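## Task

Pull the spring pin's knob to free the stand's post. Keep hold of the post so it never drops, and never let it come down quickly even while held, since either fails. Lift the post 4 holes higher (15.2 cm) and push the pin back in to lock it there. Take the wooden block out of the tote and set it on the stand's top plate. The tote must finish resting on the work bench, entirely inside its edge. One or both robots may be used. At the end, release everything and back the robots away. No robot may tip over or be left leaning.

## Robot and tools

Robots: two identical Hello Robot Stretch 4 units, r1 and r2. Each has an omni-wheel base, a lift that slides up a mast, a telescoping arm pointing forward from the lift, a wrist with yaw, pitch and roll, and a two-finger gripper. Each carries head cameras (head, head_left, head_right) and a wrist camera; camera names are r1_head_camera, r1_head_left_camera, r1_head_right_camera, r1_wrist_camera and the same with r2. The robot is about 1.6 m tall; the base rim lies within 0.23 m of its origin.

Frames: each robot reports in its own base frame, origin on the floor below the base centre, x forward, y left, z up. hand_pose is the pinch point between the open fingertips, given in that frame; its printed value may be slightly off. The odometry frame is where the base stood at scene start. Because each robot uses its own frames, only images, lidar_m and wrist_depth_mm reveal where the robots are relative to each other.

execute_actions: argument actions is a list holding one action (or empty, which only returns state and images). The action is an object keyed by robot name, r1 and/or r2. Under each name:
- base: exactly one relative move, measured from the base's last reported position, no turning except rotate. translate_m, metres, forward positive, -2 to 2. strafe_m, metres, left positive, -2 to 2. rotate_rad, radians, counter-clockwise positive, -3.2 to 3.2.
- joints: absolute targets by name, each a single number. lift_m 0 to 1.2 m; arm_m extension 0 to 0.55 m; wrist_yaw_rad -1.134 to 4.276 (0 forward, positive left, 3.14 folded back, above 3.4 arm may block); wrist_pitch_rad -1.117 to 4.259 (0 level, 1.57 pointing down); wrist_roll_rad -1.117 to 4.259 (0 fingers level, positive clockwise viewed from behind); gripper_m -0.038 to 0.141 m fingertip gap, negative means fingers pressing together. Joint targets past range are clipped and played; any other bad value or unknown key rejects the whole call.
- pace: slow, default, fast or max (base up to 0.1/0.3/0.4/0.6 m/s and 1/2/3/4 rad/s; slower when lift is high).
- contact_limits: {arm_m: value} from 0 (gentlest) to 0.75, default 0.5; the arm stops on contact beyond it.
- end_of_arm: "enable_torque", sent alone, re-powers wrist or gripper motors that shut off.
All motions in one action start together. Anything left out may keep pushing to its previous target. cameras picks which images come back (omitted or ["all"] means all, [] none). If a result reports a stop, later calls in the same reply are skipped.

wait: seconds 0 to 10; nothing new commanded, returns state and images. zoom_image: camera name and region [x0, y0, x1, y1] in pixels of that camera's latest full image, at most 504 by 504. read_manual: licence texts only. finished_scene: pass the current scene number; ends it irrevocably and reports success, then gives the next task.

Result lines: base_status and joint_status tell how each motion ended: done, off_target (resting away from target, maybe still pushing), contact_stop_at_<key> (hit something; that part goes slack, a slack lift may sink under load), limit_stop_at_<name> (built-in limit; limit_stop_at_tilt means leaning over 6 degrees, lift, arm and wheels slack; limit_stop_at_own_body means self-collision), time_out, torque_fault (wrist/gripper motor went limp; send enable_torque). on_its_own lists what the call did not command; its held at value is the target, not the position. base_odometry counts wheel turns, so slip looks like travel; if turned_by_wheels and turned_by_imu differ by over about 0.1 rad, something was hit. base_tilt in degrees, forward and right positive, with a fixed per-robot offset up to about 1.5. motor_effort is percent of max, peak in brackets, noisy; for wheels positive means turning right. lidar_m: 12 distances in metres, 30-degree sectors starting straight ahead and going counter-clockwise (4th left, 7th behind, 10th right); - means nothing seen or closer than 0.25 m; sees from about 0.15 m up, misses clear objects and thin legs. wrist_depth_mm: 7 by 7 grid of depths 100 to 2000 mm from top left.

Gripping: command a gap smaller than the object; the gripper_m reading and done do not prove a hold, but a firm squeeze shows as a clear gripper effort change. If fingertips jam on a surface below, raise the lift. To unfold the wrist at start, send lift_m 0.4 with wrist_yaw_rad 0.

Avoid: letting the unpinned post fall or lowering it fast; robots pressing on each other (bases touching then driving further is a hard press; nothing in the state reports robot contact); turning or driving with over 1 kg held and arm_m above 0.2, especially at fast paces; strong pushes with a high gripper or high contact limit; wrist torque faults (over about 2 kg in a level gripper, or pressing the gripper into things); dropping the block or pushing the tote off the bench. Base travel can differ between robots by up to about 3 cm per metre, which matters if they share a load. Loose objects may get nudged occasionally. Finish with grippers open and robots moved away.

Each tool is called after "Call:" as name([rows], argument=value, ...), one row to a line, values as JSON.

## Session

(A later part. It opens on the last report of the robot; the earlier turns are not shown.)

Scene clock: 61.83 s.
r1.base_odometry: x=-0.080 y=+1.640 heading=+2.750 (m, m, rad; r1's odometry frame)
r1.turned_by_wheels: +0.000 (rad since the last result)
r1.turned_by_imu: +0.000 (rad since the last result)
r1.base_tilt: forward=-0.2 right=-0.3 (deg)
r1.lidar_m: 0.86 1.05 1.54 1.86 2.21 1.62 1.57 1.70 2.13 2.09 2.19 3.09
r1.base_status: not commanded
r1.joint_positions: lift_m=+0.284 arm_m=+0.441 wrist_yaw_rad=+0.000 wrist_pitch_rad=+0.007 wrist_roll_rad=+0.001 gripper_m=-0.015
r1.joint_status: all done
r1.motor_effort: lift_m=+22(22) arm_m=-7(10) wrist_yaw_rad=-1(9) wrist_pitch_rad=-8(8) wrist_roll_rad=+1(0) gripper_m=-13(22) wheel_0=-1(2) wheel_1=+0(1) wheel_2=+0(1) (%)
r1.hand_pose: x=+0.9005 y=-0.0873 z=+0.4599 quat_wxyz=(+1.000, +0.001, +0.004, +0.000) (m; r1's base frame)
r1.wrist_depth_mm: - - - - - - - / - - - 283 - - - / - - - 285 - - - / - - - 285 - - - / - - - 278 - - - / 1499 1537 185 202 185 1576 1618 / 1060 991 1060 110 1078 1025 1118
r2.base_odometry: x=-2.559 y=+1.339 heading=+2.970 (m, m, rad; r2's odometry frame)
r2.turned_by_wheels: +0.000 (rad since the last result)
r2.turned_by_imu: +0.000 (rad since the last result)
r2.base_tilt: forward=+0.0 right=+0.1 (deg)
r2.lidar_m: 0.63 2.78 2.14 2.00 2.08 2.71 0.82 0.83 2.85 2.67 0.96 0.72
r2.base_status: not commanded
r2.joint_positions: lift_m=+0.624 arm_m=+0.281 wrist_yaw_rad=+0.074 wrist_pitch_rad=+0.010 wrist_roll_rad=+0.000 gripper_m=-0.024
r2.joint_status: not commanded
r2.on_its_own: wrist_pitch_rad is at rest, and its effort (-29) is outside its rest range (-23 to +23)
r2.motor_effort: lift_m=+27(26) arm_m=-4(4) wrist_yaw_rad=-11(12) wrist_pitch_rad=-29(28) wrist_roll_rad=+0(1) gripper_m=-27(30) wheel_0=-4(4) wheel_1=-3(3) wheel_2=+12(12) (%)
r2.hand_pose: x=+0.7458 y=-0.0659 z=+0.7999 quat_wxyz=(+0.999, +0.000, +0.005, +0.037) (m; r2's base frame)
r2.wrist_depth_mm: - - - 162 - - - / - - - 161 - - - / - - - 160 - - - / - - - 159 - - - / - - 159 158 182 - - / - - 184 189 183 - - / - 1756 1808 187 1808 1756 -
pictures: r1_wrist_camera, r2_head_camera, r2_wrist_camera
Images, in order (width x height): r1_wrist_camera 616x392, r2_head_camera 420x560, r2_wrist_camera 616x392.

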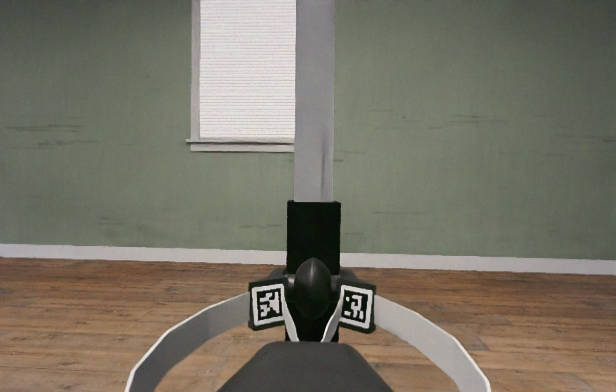

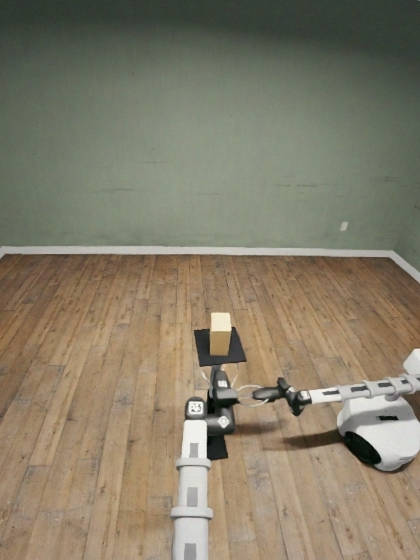

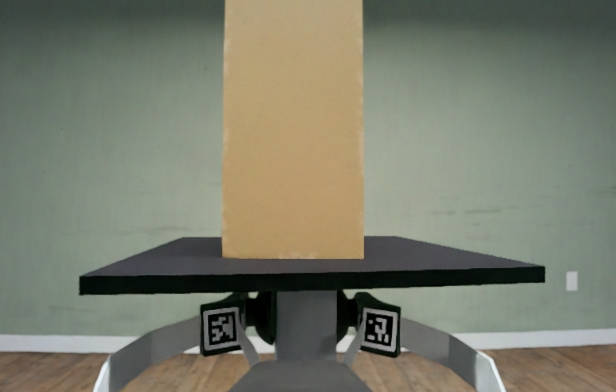

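Call:
execute_actions([
  {"r1":{"joints":{"gripper_m":0.04}},"r2":{"joints":{"lift_m":0.632},"pace":"slow"}},
], cameras=[])

Call:
execute_actions([
  {"r1":{"joints":{"arm_m":0.474}}},
], cameras=[])

Call:
execute_actions([
  {"r1":{"joints":{"gripper_m":-0.038,"arm_m":0.484},"pace":"slow"}},
], cameras=["r1_wrist_camera"])

Call:
execute_actions([
  {"r1":{"joints":{"arm_m":0.472},"pace":"slow"}},
], cameras=["r1_wrist_camera","r1_head_camera"])

Call:
zoom_image(camera="r1_head_camera", region=[190,320,280,400])

Scene clock: 63.50 s.
r1.base_odometry: x=-0.080 y=+1.640 heading=+2.750 (m, m, rad; r1's odometry frame)
r1.turned_by_wheels: +0.000 (rad since the last result)
r1.turned_by_imu: +0.000 (rad since the last result)
r1.base_tilt: forward=-0.2 right=-0.2 (deg)
r1.lidar_m: 0.87 1.06 1.55 1.85 2.19 1.63 1.56 1.69 2.16 2.09 2.19 3.10
r1.base_status: not commanded
r1.joint_positions: lift_m=+0.284 arm_m=+0.441 wrist_yaw_rad=+0.000 wrist_pitch_rad=+0.007 wrist_roll_rad=+0.001 gripper_m=+0.040
r1.joint_status: all done
r1.motor_effort: lift_m=+22(22) arm_m=-6(6) wrist_yaw_rad=+2(5) wrist_pitch_rad=-8(8) wrist_roll_rad=+0(2) gripper_m=-6(13) wheel_0=-1(1) wheel_1=+0(0) wheel_2=-1(0) (%)
r1.hand_pose: x=+0.9004 y=-0.0875 z=+0.4599 quat_wxyz=(+1.000, +0.001, +0.004, +0.000) (m; r1's base frame)
r1.wrist_depth_mm: - - - 283 - - - / - - - 283 - - - / - - - 283 - - - / - - - - - - - / - - - 278 - - - / 1499 1537 194 279 193 1618 1618 / 1042 1008 1060 110 1078 1025 1118
r2.base_odometry: x=-2.559 y=+1.339 heading=+2.970 (m, m, rad; r2's odometry frame)
r2.turned_by_wheels: +0.000 (rad since the last result)
r2.turned_by_imu: +0.000 (rad since the last result)
r2.base_tilt: forward=+0.1 right=+0.1 (deg)
r2.lidar_m: 0.64 2.80 2.17 1.97 2.08 2.70 0.83 0.85 2.84 2.68 0.96 0.70
r2.base_status: not commanded
r2.joint_positions: lift_m=+0.631 arm_m=+0.281 wrist_yaw_rad=+0.074 wrist_pitch_rad=+0.016 wrist_roll_rad=+0.000 gripper_m=-0.024
r2.joint_status: all done
r2.on_its_own: wrist_pitch_rad is at rest, and its effort (-47) is outside its rest range (-23 to +23)
r2.motor_effort: lift_m=+29(29) arm_m=-4(4) wrist_yaw_rad=-13(13) wrist_pitch_rad=-47(47) wrist_roll_rad=+1(0) gripper_m=-28(31) wheel_0=-4(4) wheel_1=-3(3) wheel_2=+12(12) (%)
r2.hand_pose: x=+0.7458 y=-0.0658 z=+0.8048 quat_wxyz=(+0.999, +0.000, +0.008, +0.037) (m; r2's base frame)
r2.wrist_depth_mm: - - - 160 - - - / - - - 160 - - - / - - - 159 - - - / - - - 158 - - - / - - 159 158 186 - - / - - 177 189 183 - - / - 1756 1756 187 1708 1708 -
pictures: none
No camera images: the call's "cameras" was empty. Leave "cameras" out to get every camera's image.

Scene clock: 64.37 s.
r1.base_odometry: x=-0.080 y=+1.640 heading=+2.750 (m, m, rad; r1's odometry frame)
r1.turned_by_wheels: +0.000 (rad since the last result)
r1.turned_by_imu: +0.000 (rad since the last result)
r1.base_tilt: forward=-0.2 right=-0.2 (deg)
r1.lidar_m: 0.86 1.06 1.55 1.83 2.20 1.64 1.58 1.68 2.17 2.11 2.21 3.10
r1.base_status: not commanded
r1.joint_positions: lift_m=+0.284 arm_m=+0.473 wrist_yaw_rad=+0.000 wrist_pitch_rad=+0.007 wrist_roll_rad=+0.001 gripper_m=+0.040
r1.joint_status: all done
r1.motor_effort: lift_m=+22(22) arm_m=+6(6) wrist_yaw_rad=+1(2) wrist_pitch_rad=-7(8) wrist_roll_rad=+1(1) gripper_m=-5(4) wheel_0=-1(1) wheel_1=+0(0) wheel_2=+0(0) (%)
r1.hand_pose: x=+0.9323 y=-0.0875 z=+0.4599 quat_wxyz=(+1.000, +0.001, +0.004, +0.000) (m; r1's base frame)
r1.wrist_depth_mm: - - - 251 - - - / - - - 253 - - - / - - - 253 - - - / - - - 253 - - - / - - - 245 - - - / 1537 1576 195 246 193 1661 1618 / 1078 1008 1060 110 1078 1025 1098
r2.base_odometry: x=-2.559 y=+1.339 heading=+2.970 (m, m, rad; r2's odometry frame)
r2.turned_by_wheels: +0.000 (rad since the last result)
r2.turned_by_imu: +0.000 (rad since the last result)
r2.base_tilt: forward=+0.2 right=+0.1 (deg)
r2.lidar_m: 0.63 2.81 2.17 2.01 2.10 2.73 0.82 0.84 2.84 2.67 0.94 0.73
r2.base_status: not commanded
r2.joint_positions: lift_m=+0.631 arm_m=+0.281 wrist_yaw_rad=+0.074 wrist_pitch_rad=+0.016 wrist_roll_rad=+0.000 gripper_m=-0.024
r2.joint_status: not commanded
r2.on_its_own: wrist_pitch_rad is at rest, and its effort (-47) is outside its rest range (-23 to +23)
r2.motor_effort: lift_m=+29(29) arm_m=-4(4) wrist_yaw_rad=-13(13) wrist_pitch_rad=-47(47) wrist_roll_rad=+0(0) gripper_m=-31(30) wheel_0=-4(4) wheel_1=-3(3) wheel_2=+12(12) (%)
r2.hand_pose: x=+0.7458 y=-0.0658 z=+0.8048 quat_wxyz=(+0.999, +0.000, +0.008, +0.037) (m; r2's base frame)
r2.wrist_depth_mm: - - - 160 - - - / - - - 160 - - - / - - - 160 - - - / - - - 158 - - - / - - 159 158 187 - - / - - 177 189 183 - - / - 1756 1756 187 1756 1756 -
pictures: none
No camera images: the call's "cameras" was empty. Leave "cameras" out to get every camera's image.

Scene clock: 67.03 s.
r1.base_odometry: x=-0.081 y=+1.640 heading=+2.750 (m, m, rad; r1's odometry frame)
r1.turned_by_wheels: +0.001 (rad since the last result)
r1.turned_by_imu: +0.000 (rad since the last result)
r1.base_tilt: forward=-0.2 right=-0.3 (deg)
r1.lidar_m: 0.88 1.07 1.56 1.86 2.18 1.64 1.58 1.68 2.15 2.08 2.20 3.11
r1.base_status: not commanded
r1.joint_positions: lift_m=+0.284 arm_m=+0.485 wrist_yaw_rad=+0.015 wrist_pitch_rad=+0.008 wrist_roll_rad=+0.001 gripper_m=-0.037
r1.joint_status: all done
r1.on_its_own: wrist_yaw_rad is at rest, and its effort (-42) is outside its rest range (-13 to +13)
r1.motor_effort: lift_m=+22(22) arm_m=-9(8) wrist_yaw_rad=-42(42) wrist_pitch_rad=-11(12) wrist_roll_rad=+1(0) gripper_m=-35(44) wheel_0=-4(7) wheel_1=-3(4) wheel_2=+13(13) (%)
r1.hand_pose: x=+0.9461 y=-0.0832 z=+0.4596 quat_wxyz=(+1.000, +0.001, +0.004, +0.007) (m; r1's base frame)
r1.wrist_depth_mm: - - - 236 - - - / - - - 237 - - - / - - - 238 - - - / - - - 239 - - - / - - - 230 - - - / 1537 1499 180 202 181 1618 1618 / 1060 960 1078 110 1078 976 1118
r2.base_odometry: x=-2.559 y=+1.339 heading=+2.970 (m, m, rad; r2's odometry frame)
r2.turned_by_wheels: +0.000 (rad since the last result)
r2.turned_by_imu: +0.000 (rad since the last result)
r2.base_tilt: forward=+0.2 right=+0.1 (deg)
r2.lidar_m: 0.64 2.79 2.15 1.96 2.07 2.71 0.83 0.83 2.86 2.67 0.94 0.71
r2.base_status: not commanded
r2.joint_positions: lift_m=+0.631 arm_m=+0.281 wrist_yaw_rad=+0.074 wrist_pitch_rad=+0.016 wrist_roll_rad=+0.000 gripper_m=-0.024
r2.joint_status: not commanded
r2.on_its_own: wrist_pitch_rad is at rest, and its effort (-47) is outside its rest range (-23 to +23)
r2.motor_effort: lift_m=+29(30) arm_m=-4(4) wrist_yaw_rad=-13(13) wrist_pitch_rad=-47(47) wrist_roll_rad=+0(0) gripper_m=-31(29) wheel_0=-4(4) wheel_1=-3(3) wheel_2=+12(12) (%)
r2.hand_pose: x=+0.7458 y=-0.0658 z=+0.8048 quat_wxyz=(+0.999, +0.000, +0.008, +0.037) (m; r2's base frame)
r2.wrist_depth_mm: - - - 160 - - - / - - - 160 - - - / - - - 159 - - - / - - - 159 - - - / - - 159 158 187 - - / - - 177 189 183 - - / - 1756 1756 187 1756 1708 -
pictures: r1_wrist_camera
Images, in order (width x height): r1_wrist_camera 616x392.

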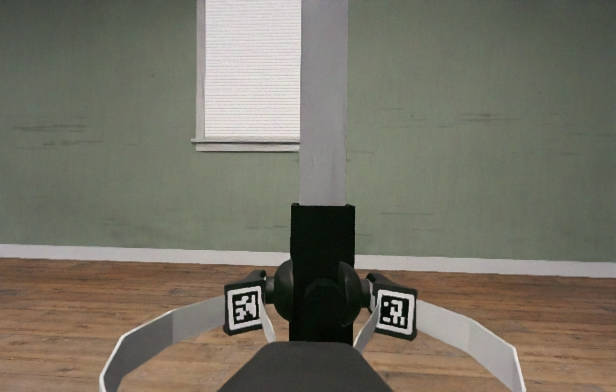

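Scene clock: 68.00 s.
r1.base_odometry: x=-0.081 y=+1.640 heading=+2.750 (m, m, rad; r1's odometry frame)
r1.turned_by_wheels: -0.001 (rad since the last result)
r1.turned_by_imu: -0.001 (rad since the last result)
r1.base_tilt: forward=-0.1 right=-0.2 (deg)
r1.lidar_m: 0.88 1.07 1.56 1.85 2.18 1.65 1.58 1.67 2.16 2.10 2.18 3.10
r1.base_status: not commanded
r1.joint_positions: lift_m=+0.284 arm_m=+0.475 wrist_yaw_rad=+0.008 wrist_pitch_rad=+0.007 wrist_roll_rad=+0.001 gripper_m=-0.037
r1.joint_status: all done
r1.on_its_own: wrist_yaw_rad is at rest, and its effort (-23) is outside its rest range (-13 to +13)
r1.motor_effort: lift_m=+22(22) arm_m=-15(19) wrist_yaw_rad=-23(43) wrist_pitch_rad=-8(10) wrist_roll_rad=+0(1) gripper_m=-30(35) wheel_0=-7(7) wheel_1=-4(4) wheel_2=+7(13) (%)
r1.hand_pose: x=+0.9347 y=-0.0850 z=+0.4598 quat_wxyz=(+1.000, +0.001, +0.004, +0.004) (m; r1's base frame)
r1.wrist_depth_mm: - - - 249 - - - / - - - 249 - - - / - - - 249 - - - / - - - 250 - - - / - - - 242 - - - / 1537 1537 181 203 181 1618 1618 / 1078 960 1060 110 1098 960 1118
r2.base_odometry: x=-2.559 y=+1.339 heading=+2.970 (m, m, rad; r2's odometry frame)
r2.turned_by_wheels: +0.000 (rad since the last result)
r2.turned_by_imu: +0.000 (rad since the last result)
r2.base_tilt: forward=+0.2 right=+0.0 (deg)
r2.lidar_m: 0.64 2.80 2.16 2.00 2.10 2.69 0.82 0.83 2.87 2.66 0.98 0.69
r2.base_status: not commanded
r2.joint_positions: lift_m=+0.631 arm_m=+0.281 wrist_yaw_rad=+0.074 wrist_pitch_rad=+0.016 wrist_roll_rad=+0.000 gripper_m=-0.024
r2.joint_status: not commanded
r2.on_its_own: wrist_pitch_rad is at rest, and its effort (-45) is outside its rest range (-23 to +23)
r2.motor_effort: lift_m=+29(29) arm_m=-4(4) wrist_yaw_rad=-13(13) wrist_pitch_rad=-45(46) wrist_roll_rad=+0(1) gripper_m=-30(29) wheel_0=-4(4) wheel_1=-3(3) wheel_2=+12(12) (%)
r2.hand_pose: x=+0.7458 y=-0.0658 z=+0.8050 quat_wxyz=(+0.999, +0.000, +0.008, +0.037) (m; r2's base frame)
r2.wrist_depth_mm: - - - 160 - - - / - - - 160 - - - / - - - 160 - - - / - - - 159 - - - / - - 159 158 186 - - / - - 179 189 183 - - / - 1756 1756 187 1756 1756 -
pictures: r1_head_camera, r1_wrist_camera
Images, in order (width x height): r1_head_camera 420x560, r1_wrist_camera 616x392.

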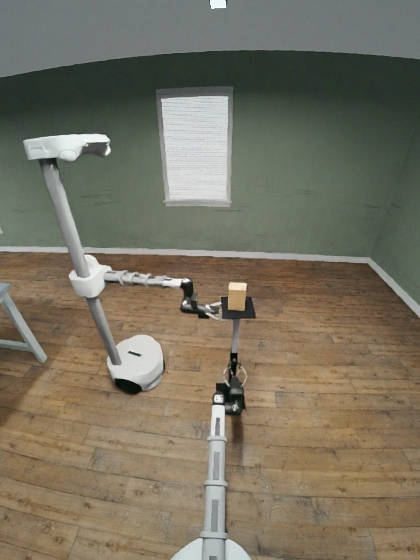

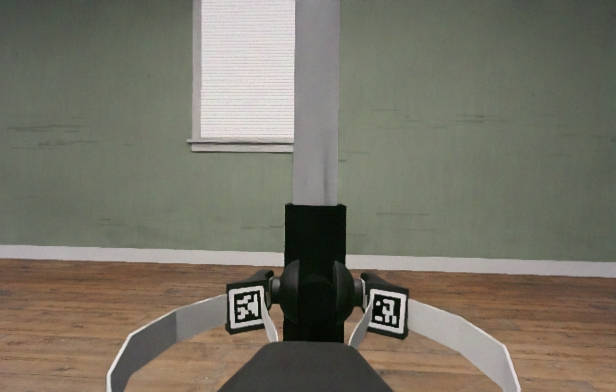

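Region (190, 320, 280, 400) of r1_head_camera's 420x560 image, scaled by 5.600, with more detail than that image has.

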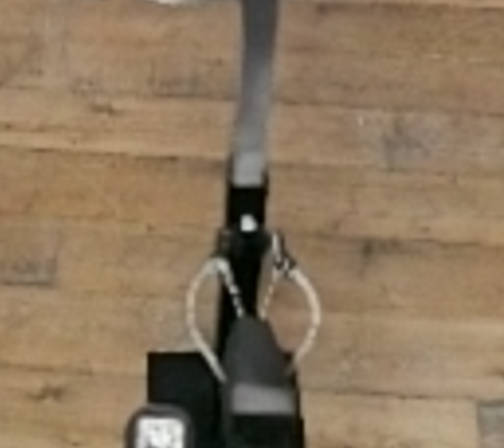

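Pitch effort changed slightly; test lifting.

Call:
execute_actions([
  {"r2":{"joints":{"lift_m":0.64},"pace":"slow"}},
], cameras=[])

Scene clock: 68.83 s.
r1.base_odometry: x=-0.081 y=+1.640 heading=+2.750 (m, m, rad; r1's odometry frame)
r1.turned_by_wheels: +0.000 (rad since the last result)
r1.turned_by_imu: +0.000 (rad since the last result)
r1.base_tilt: forward=-0.2 right=-0.2 (deg)
r1.lidar_m: 0.86 1.05 1.56 1.89 2.16 1.66 1.57 1.67 2.17 2.08 2.21 3.10
r1.base_status: not commanded
r1.joint_positions: lift_m=+0.284 arm_m=+0.475 wrist_yaw_rad=+0.008 wrist_pitch_rad=+0.007 wrist_roll_rad=+0.001 gripper_m=-0.037
r1.joint_status: not commanded
r1.on_its_own: wrist_yaw_rad is at rest, and its effort (-23) is outside its rest range (-13 to +13)
r1.motor_effort: lift_m=+22(22) arm_m=-15(15) wrist_yaw_rad=-23(23) wrist_pitch_rad=-8(8) wrist_roll_rad=+0(1) gripper_m=-30(29) wheel_0=-7(7) wheel_1=-4(4) wheel_2=+8(8) (%)
r1.hand_pose: x=+0.9347 y=-0.0850 z=+0.4598 quat_wxyz=(+1.000, +0.001, +0.004, +0.004) (m; r1's base frame)
r1.wrist_depth_mm: - - - 249 - - - / - - - 249 - - - / - - - 250 - - - / - - - 249 - - - / - - - 243 - - - / 1537 1537 181 203 181 1576 1576 / 1060 960 1060 110 1078 960 1098
r2.base_odometry: x=-2.559 y=+1.339 heading=+2.970 (m, m, rad; r2's odometry frame)
r2.turned_by_wheels: +0.000 (rad since the last result)
r2.turned_by_imu: +0.000 (rad since the last result)
r2.base_tilt: forward=+0.1 right=+0.1 (deg)
r2.lidar_m: 0.66 2.80 2.16 2.00 2.07 2.69 0.81 0.83 2.84 2.68 0.95 0.68
r2.base_status: not commanded
r2.joint_positions: lift_m=+0.639 arm_m=+0.281 wrist_yaw_rad=+0.074 wrist_pitch_rad=+0.015 wrist_roll_rad=+0.000 gripper_m=-0.024
r2.joint_status: all done
r2.on_its_own: wrist_pitch_rad is at rest, and its effort (-45) is outside its rest range (-23 to +23)
r2.motor_effort: lift_m=+29(30) arm_m=-4(4) wrist_yaw_rad=-13(12) wrist_pitch_rad=-45(46) wrist_roll_rad=+0(0) gripper_m=-31(29) wheel_0=-4(4) wheel_1=-3(3) wheel_2=+12(12) (%)
r2.hand_pose: x=+0.7458 y=-0.0658 z=+0.8130 quat_wxyz=(+0.999, +0.000, +0.008, +0.037) (m; r2's base frame)
r2.wrist_depth_mm: - - - 160 - - - / - - - 160 - - - / - - - 159 - - - / - - - 159 - - - / - - 159 158 187 - - / - - 179 189 183 - - / - 1756 1756 187 1808 1756 -
pictures: none
No camera images: the call's "cameras" was empty. Leave "cameras" out to get every camera's image.

Free. Reference ≈0.631 → target 0.783. Raise to 0.77, release pin, then creep up.

Call:
execute_actions([
  {"r2":{"joints":{"lift_m":0.77},"pace":"slow"}},
], cameras=[])

Call:
execute_actions([
  {"r1":{"joints":{"gripper_m":0.06,"arm_m":0.465},"pace":"slow"}},
], cameras=[])

Call:
execute_actions([
  {"r2":{"joints":{"lift_m":0.788},"pace":"slow"},"r1":{"joints":{"arm_m":0.1}}},
], cameras=["r2_wrist_camera"])

Scene clock: 71.00 s.
r1.base_odometry: x=-0.081 y=+1.640 heading=+2.750 (m, m, rad; r1's odometry frame)
r1.turned_by_wheels: +0.000 (rad since the last result)
r1.turned_by_imu: +0.000 (rad since the last result)
r1.base_tilt: forward=-0.1 right=-0.2 (deg)
r1.lidar_m: 0.89 1.06 1.55 1.84 2.16 1.62 1.58 1.66 2.14 2.08 2.19 3.12
r1.base_status: not commanded
r1.joint_positions: lift_m=+0.284 arm_m=+0.475 wrist_yaw_rad=+0.008 wrist_pitch_rad=+0.007 wrist_roll_rad=+0.001 gripper_m=-0.037
r1.joint_status: not commanded
r1.on_its_own: wrist_yaw_rad is at rest, and its effort (-23) is outside its rest range (-13 to +13)
r1.motor_effort: lift_m=+22(22) arm_m=-15(15) wrist_yaw_rad=-23(23) wrist_pitch_rad=-8(9) wrist_roll_rad=+1(0) gripper_m=-30(30) wheel_0=-7(7) wheel_1=-4(4) wheel_2=+8(8) (%)
r1.hand_pose: x=+0.9347 y=-0.0850 z=+0.4598 quat_wxyz=(+1.000, +0.001, +0.004, +0.004) (m; r1's base frame)
r1.wrist_depth_mm: - - - - - - - / - - - 248 - - - / - - - 249 - - - / - - - 251 - - - / - - - 242 - - - / 1537 1576 181 203 181 1661 1661 / 1060 946 1078 110 1118 976 1118
r2.base_odometry: x=-2.559 y=+1.339 heading=+2.970 (m, m, rad; r2's odometry frame)
r2.turned_by_wheels: +0.000 (rad since the last result)
r2.turned_by_imu: +0.000 (rad since the last result)
r2.base_tilt: forward=+0.2 right=+0.0 (deg)
r2.lidar_m: 0.63 2.81 2.18 1.99 2.08 2.69 0.81 0.83 2.84 2.68 0.93 0.70
r2.base_status: not commanded
r2.joint_positions: lift_m=+0.769 arm_m=+0.281 wrist_yaw_rad=+0.074 wrist_pitch_rad=+0.016 wrist_roll_rad=+0.000 gripper_m=-0.024
r2.joint_status: all done
r2.on_its_own: wrist_pitch_rad is at rest, and its effort (-44) is outside its rest range (-23 to +23)
r2.motor_effort: lift_m=+29(28) arm_m=-4(4) wrist_yaw_rad=-13(13) wrist_pitch_rad=-44(46) wrist_roll_rad=+0(0) gripper_m=-28(30) wheel_0=-4(4) wheel_1=-3(3) wheel_2=+11(12) (%)
r2.hand_pose: x=+0.7457 y=-0.0658 z=+0.9429 quat_wxyz=(+0.999, +0.000, +0.008, +0.037) (m; r2's base frame)
r2.wrist_depth_mm: - - - 160 - - - / - - - 160 - - - / - - - 159 - - - / - - - 159 - - - / - - 159 158 187 - - / - - 179 189 184 - - / - - - 186 - - -
pictures: none
No camera images: the call's "cameras" was empty. Leave "cameras" out to get every camera's image.

Scene clock: 74.27 s.
r1.base_odometry: x=-0.080 y=+1.640 heading=+2.750 (m, m, rad; r1's odometry frame)
r1.turned_by_wheels: +0.000 (rad since the last result)
r1.turned_by_imu: -0.001 (rad since the last result)
r1.base_tilt: forward=-0.2 right=-0.2 (deg)
r1.lidar_m: 0.85 1.06 1.55 1.85 2.16 1.65 1.58 1.67 2.16 2.09 2.21 3.11
r1.base_status: not commanded
r1.joint_positions: lift_m=+0.284 arm_m=+0.466 wrist_yaw_rad=-0.001 wrist_pitch_rad=+0.007 wrist_roll_rad=+0.001 gripper_m=+0.060
r1.joint_status: all done
r1.motor_effort: lift_m=+22(22) arm_m=-4(15) wrist_yaw_rad=+2(23) wrist_pitch_rad=-6(8) wrist_roll_rad=+1(1) gripper_m=-2(27) wheel_0=-2(7) wheel_1=+0(4) wheel_2=-1(8) (%)
r1.hand_pose: x=+0.9250 y=-0.0876 z=+0.4600 quat_wxyz=(+1.000, +0.001, +0.003, +0.000) (m; r1's base frame)
r1.wrist_depth_mm: - - - 258 - - - / - - - 259 - - - / - - - 259 - - - / - - - 262 - - - / - - - 252 - - - / 1537 1576 196 253 196 1618 1618 / 1042 976 1098 110 1078 1060 1098
r2.base_odometry: x=-2.559 y=+1.339 heading=+2.970 (m, m, rad; r2's odometry frame)
r2.turned_by_wheels: +0.000 (rad since the last result)
r2.turned_by_imu: +0.000 (rad since the last result)
r2.base_tilt: forward=+0.1 right=+0.0 (deg)
r2.lidar_m: 0.64 2.82 2.19 1.98 2.06 2.71 0.82 0.85 2.83 2.65 0.95 0.69
r2.base_status: not commanded
r2.joint_positions: lift_m=+0.769 arm_m=+0.281 wrist_yaw_rad=+0.074 wrist_pitch_rad=+0.016 wrist_roll_rad=+0.000 gripper_m=-0.024
r2.joint_status: not commanded
r2.on_its_own: wrist_pitch_rad is at rest, and its effort (-44) is outside its rest range (-23 to +23)
r2.motor_effort: lift_m=+29(29) arm_m=-4(4) wrist_yaw_rad=-12(12) wrist_pitch_rad=-44(46) wrist_roll_rad=+1(1) gripper_m=-25(31) wheel_0=-4(4) wheel_1=-3(3) wheel_2=+11(12) (%)
r2.hand_pose: x=+0.7457 y=-0.0658 z=+0.9430 quat_wxyz=(+0.999, +0.000, +0.008, +0.037) (m; r2's base frame)
r2.wrist_depth_mm: - - - 160 - - - / - - - 160 - - - / - - - 159 - - - / - - - 158 - - - / - - 159 158 187 - - / - - 179 189 184 - - / - - - 187 - - -
pictures: none
No camera images: the call's "cameras" was empty. Leave "cameras" out to get every camera's image.

Scene clock: 76.47 s.
r1.base_odometry: x=-0.080 y=+1.640 heading=+2.750 (m, m, rad; r1's odometry frame)
r1.turned_by_wheels: +0.000 (rad since the last result)
r1.turned_by_imu: +0.000 (rad since the last result)
r1.base_tilt: forward=-0.1 right=-0.2 (deg)
r1.lidar_m: 0.86 1.07 1.54 1.88 2.18 1.64 1.57 1.68 2.17 2.09 2.19 3.10
r1.base_status: not commanded
r1.joint_positions: lift_m=+0.284 arm_m=+0.101 wrist_yaw_rad=+0.000 wrist_pitch_rad=+0.007 wrist_roll_rad=+0.001 gripper_m=+0.060
r1.joint_status: all done
r1.motor_effort: lift_m=+22(22) arm_m=-6(7) wrist_yaw_rad=+1(2) wrist_pitch_rad=-8(8) wrist_roll_rad=+1(2) gripper_m=-4(1) wheel_0=-2(2) wheel_1=+0(0) wheel_2=-1(1) (%)
r1.hand_pose: x=+0.5605 y=-0.0874 z=+0.4598 quat_wxyz=(+1.000, +0.001, +0.004, +0.000) (m; r1's base frame)
r1.wrist_depth_mm: - - - - - - - / - - - - - - - / - - - - - - - / - - - - - - - / - - - - - - - / 904 1537 196 1430 195 1576 1618 / 715 976 1078 110 1098 1042 1098
r2.base_odometry: x=-2.559 y=+1.339 heading=+2.970 (m, m, rad; r2's odometry frame)
r2.turned_by_wheels: +0.000 (rad since the last result)
r2.turned_by_imu: -0.004 (rad since the last result)
r2.base_tilt: forward=+0.1 right=-0.1 (deg)
r2.lidar_m: 0.64 2.80 2.15 2.00 2.10 2.67 0.82 0.83 2.88 2.66 1.00 0.87
r2.base_status: not commanded
r2.joint_positions: lift_m=+0.787 arm_m=+0.281 wrist_yaw_rad=+0.075 wrist_pitch_rad=+0.021 wrist_roll_rad=+0.000 gripper_m=-0.024
r2.joint_status: all done
r2.on_its_own: wrist_yaw_rad is at rest, and its effort (-15) is outside its rest range (-13 to +13); wrist_pitch_rad is at rest, and its effort (-60) is outside its rest range (-23 to +23)
r2.motor_effort: lift_m=+30(32) arm_m=-4(4) wrist_yaw_rad=-15(14) wrist_pitch_rad=-60(70) wrist_roll_rad=+0(0) gripper_m=-28(28) wheel_0=-4(5) wheel_1=-4(4) wheel_2=+10(11) (%)
r2.hand_pose: x=+0.7458 y=-0.0656 z=+0.9594 quat_wxyz=(+0.999, +0.000, +0.010, +0.037) (m; r2's base frame)
r2.wrist_depth_mm: - - - 159 - - - / - - - 158 - - - / - - 159 158 - - - / - - 158 158 - - - / - - 158 157 190 - - / - - 175 188 183 - - / - 159 - 187 - - -
pictures: r2_wrist_camera
Images, in order (width x height): r2_wrist_camera 616x392.

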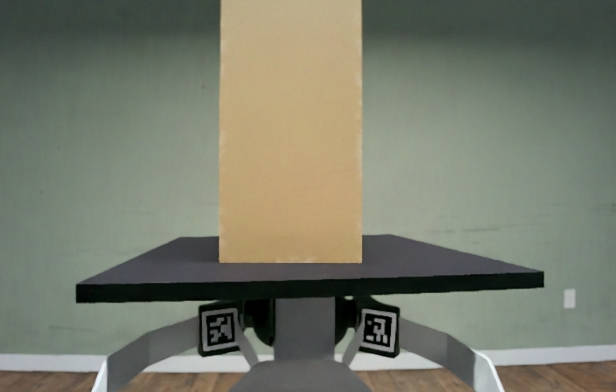

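Call:
execute_actions([
  {"r2":{"joints":{"lift_m":0.774},"pace":"slow"}},
], cameras=[])

Scene clock: 77.33 s.
r1.base_odometry: x=-0.080 y=+1.640 heading=+2.750 (m, m, rad; r1's odometry frame)
r1.turned_by_wheels: +0.000 (rad since the last result)
r1.turned_by_imu: +0.000 (rad since the last result)
r1.base_tilt: forward=-0.2 right=-0.3 (deg)
r1.lidar_m: 0.86 1.05 1.58 1.84 2.20 1.62 1.59 1.66 2.17 2.08 2.20 3.11
r1.base_status: not commanded
r1.joint_positions: lift_m=+0.284 arm_m=+0.101 wrist_yaw_rad=+0.000 wrist_pitch_rad=+0.007 wrist_roll_rad=+0.001 gripper_m=+0.060
r1.joint_status: not commanded
r1.motor_effort: lift_m=+22(22) arm_m=-6(6) wrist_yaw_rad=+1(1) wrist_pitch_rad=-8(8) wrist_roll_rad=+1(1) gripper_m=-4(3) wheel_0=-2(2) wheel_1=+0(1) wheel_2=-1(1) (%)
r1.hand_pose: x=+0.5605 y=-0.0874 z=+0.4598 quat_wxyz=(+1.000, +0.001, +0.004, +0.000) (m; r1's base frame)
r1.wrist_depth_mm: - - - - - - - / - - - - - - - / - - - - - - - / - - - - - - - / - - - - - - - / 904 1537 196 1430 196 1618 1618 / 715 946 1060 110 1098 1025 1118
r2.base_odometry: x=-2.559 y=+1.339 heading=+2.970 (m, m, rad; r2's odometry frame)
r2.turned_by_wheels: +0.000 (rad since the last result)
r2.turned_by_imu: +0.000 (rad since the last result)
r2.base_tilt: forward=+0.1 right=+0.0 (deg)
r2.lidar_m: 0.63 2.79 2.17 2.00 2.09 2.65 0.82 0.84 2.85 2.68 1.02 0.87
r2.base_status: not commanded
r2.joint_positions: lift_m=+0.774 arm_m=+0.281 wrist_yaw_rad=+0.074 wrist_pitch_rad=+0.006 wrist_roll_rad=+0.000 gripper_m=-0.024
r2.joint_status: all done
r2.motor_effort: lift_m=+16(29) arm_m=-4(4) wrist_yaw_rad=-13(14) wrist_pitch_rad=-19(60) wrist_roll_rad=+0(0) gripper_m=-26(31) wheel_0=-4(4) wheel_1=-4(4) wheel_2=+10(10) (%)
r2.hand_pose: x=+0.7458 y=-0.0658 z=+0.9507 quat_wxyz=(+0.999, +0.000, +0.003, +0.037) (m; r2's base frame)
r2.wrist_depth_mm: - - - 162 - - - / - - - 161 - - - / - - - 160 - - - / - - - 159 - - - / - - 159 158 178 - - / - - 184 189 189 - - / - 159 - 187 - - -
pictures: none
No camera images: the call's "cameras" was empty. Leave "cameras" out to get every camera's image.

Locked.

Call:
execute_actions([
  {"r2":{"joints":{"gripper_m":0.08}}},
], cameras=[])

Call:
execute_actions([
  {"r2":{"joints":{"arm_m":0.0,"lift_m":0.74}}},
], cameras=["r1_head_left_camera"])

Call:
finished_scene(scene=1)

Scene clock: 79.37 s.
r1.base_odometry: x=-0.080 y=+1.640 heading=+2.750 (m, m, rad; r1's odometry frame)
r1.turned_by_wheels: +0.000 (rad since the last result)
r1.turned_by_imu: +0.000 (rad since the last result)
r1.base_tilt: forward=-0.2 right=-0.3 (deg)
r1.lidar_m: 0.87 1.06 1.55 1.84 2.15 1.63 1.58 1.68 2.13 2.08 2.17 3.12
r1.base_status: not commanded
r1.joint_positions: lift_m=+0.284 arm_m=+0.101 wrist_yaw_rad=+0.000 wrist_pitch_rad=+0.007 wrist_roll_rad=+0.001 gripper_m=+0.060
r1.joint_status: not commanded
r1.motor_effort: lift_m=+22(22) arm_m=-6(6) wrist_yaw_rad=+1(1) wrist_pitch_rad=-8(8) wrist_roll_rad=+2(1) gripper_m=-4(4) wheel_0=-2(2) wheel_1=+0(0) wheel_2=-1(1) (%)
r1.hand_pose: x=+0.5605 y=-0.0874 z=+0.4598 quat_wxyz=(+1.000, +0.001, +0.004, +0.000) (m; r1's base frame)
r1.wrist_depth_mm: - - - - - - - / - - - - - - - / - - - - - - - / - - - - - - - / - - - - - - - / 904 1576 196 1430 195 1618 1618 / 723 946 1060 110 1078 1025 1098
r2.base_odometry: x=-2.558 y=+1.339 heading=+2.970 (m, m, rad; r2's odometry frame)
r2.turned_by_wheels: +0.000 (rad since the last result)
r2.turned_by_imu: +0.000 (rad since the last result)
r2.base_tilt: forward=-0.1 right=+0.1 (deg)
r2.lidar_m: 0.64 2.80 2.18 2.00 2.09 2.66 0.83 0.84 2.89 2.67 1.00 0.85
r2.base_status: not commanded
r2.joint_positions: lift_m=+0.774 arm_m=+0.281 wrist_yaw_rad=+0.070 wrist_pitch_rad=+0.003 wrist_roll_rad=+0.000 gripper_m=+0.080
r2.joint_status: all done
r2.motor_effort: lift_m=+16(16) arm_m=-4(4) wrist_yaw_rad=+0(13) wrist_pitch_rad=-10(18) wrist_roll_rad=+0(0) gripper_m=-5(26) wheel_0=+0(4) wheel_1=-1(4) wheel_2=-1(10) (%)
r2.hand_pose: x=+0.7454 y=-0.0671 z=+0.9517 quat_wxyz=(+0.999, +0.000, +0.001, +0.035) (m; r2's base frame)
r2.wrist_depth_mm: - - - 166 - - - / - - - 165 - - - / - - - 163 - - - / - - - 163 - - - / - - 162 161 195 - - / - - 193 191 195 - - / - - - 153 - - -
pictures: none
No camera images: the call's "cameras" was empty. Leave "cameras" out to get every camera's image.

Scene clock: 81.33 s.
r1.base_odometry: x=-0.080 y=+1.640 heading=+2.750 (m, m, rad; r1's odometry frame)
r1.turned_by_wheels: +0.000 (rad since the last result)
r1.turned_by_imu: +0.000 (rad since the last result)
r1.base_tilt: forward=-0.1 right=-0.2 (deg)
r1.lidar_m: 0.86 0.99 1.56 1.84 2.16 1.63 1.58 1.67 2.16 2.08 2.20 3.10
r1.base_status: not commanded
r1.joint_positions: lift_m=+0.284 arm_m=+0.101 wrist_yaw_rad=+0.000 wrist_pitch_rad=+0.007 wrist_roll_rad=+0.001 gripper_m=+0.060
r1.joint_status: not commanded
r1.motor_effort: lift_m=+22(22) arm_m=-6(6) wrist_yaw_rad=+1(1) wrist_pitch_rad=-8(8) wrist_roll_rad=+1(1) gripper_m=-3(3) wheel_0=-2(2) wheel_1=+0(1) wheel_2=-1(1) (%)
r1.hand_pose: x=+0.5605 y=-0.0874 z=+0.4598 quat_wxyz=(+1.000, +0.001, +0.004, +0.000) (m; r1's base frame)
r1.wrist_depth_mm: - - - - - - - / - - - - - - - / - - - - - - - / - - - - - - - / - - - - - - - / 917 1537 196 1397 196 1618 1576 / 723 946 1078 110 1078 1025 1078
r2.base_odometry: x=-2.558 y=+1.339 heading=+2.970 (m, m, rad; r2's odometry frame)
r2.turned_by_wheels: +0.000 (rad since the last result)
r2.turned_by_imu: +0.000 (rad since the last result)
r2.base_tilt: forward=+0.0 right=-0.1 (deg)
r2.lidar_m: 0.63 2.81 2.15 2.01 2.07 2.69 0.83 0.82 2.87 2.68 1.02 0.87
r2.base_status: not commanded
r2.joint_positions: lift_m=+0.740 arm_m=+0.003 wrist_yaw_rad=+0.070 wrist_pitch_rad=+0.003 wrist_roll_rad=+0.000 gripper_m=+0.080
r2.joint_status: all done
joint sent to its limit — the command would take r2.arm_m past its lower limit, so that joint was sent only as far as its limit.
r2.motor_effort: lift_m=+14(15) arm_m=-9(9) wrist_yaw_rad=-1(0) wrist_pitch_rad=-8(9) wrist_roll_rad=+0(0) gripper_m=-2(2) wheel_0=+0(1) wheel_1=-1(1) wheel_2=-1(1) (%)
r2.hand_pose: x=+0.4676 y=-0.0670 z=+0.9179 quat_wxyz=(+0.999, +0.000, +0.001, +0.035) (m; r2's base frame)
r2.wrist_depth_mm: - - - - - - - / - - - - - - - / - - - 449 - - - / - - - 439 - - - / - - - - - - - / - - 213 - 222 - - / - - - 152 - - -
pictures: r1_head_left_camera
Images, in order (width x height): r1_head_left_camera 420x672.

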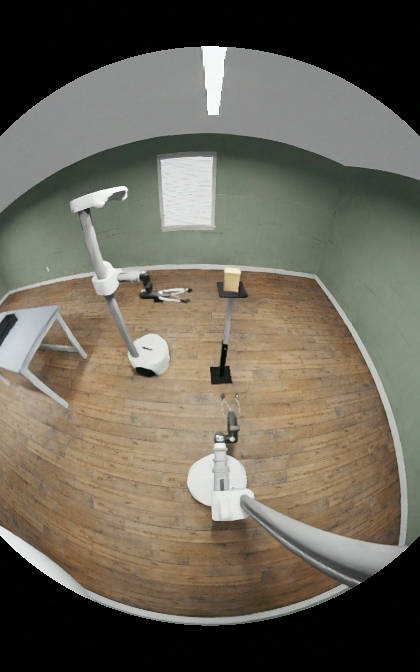

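The scene is finished: the task was done.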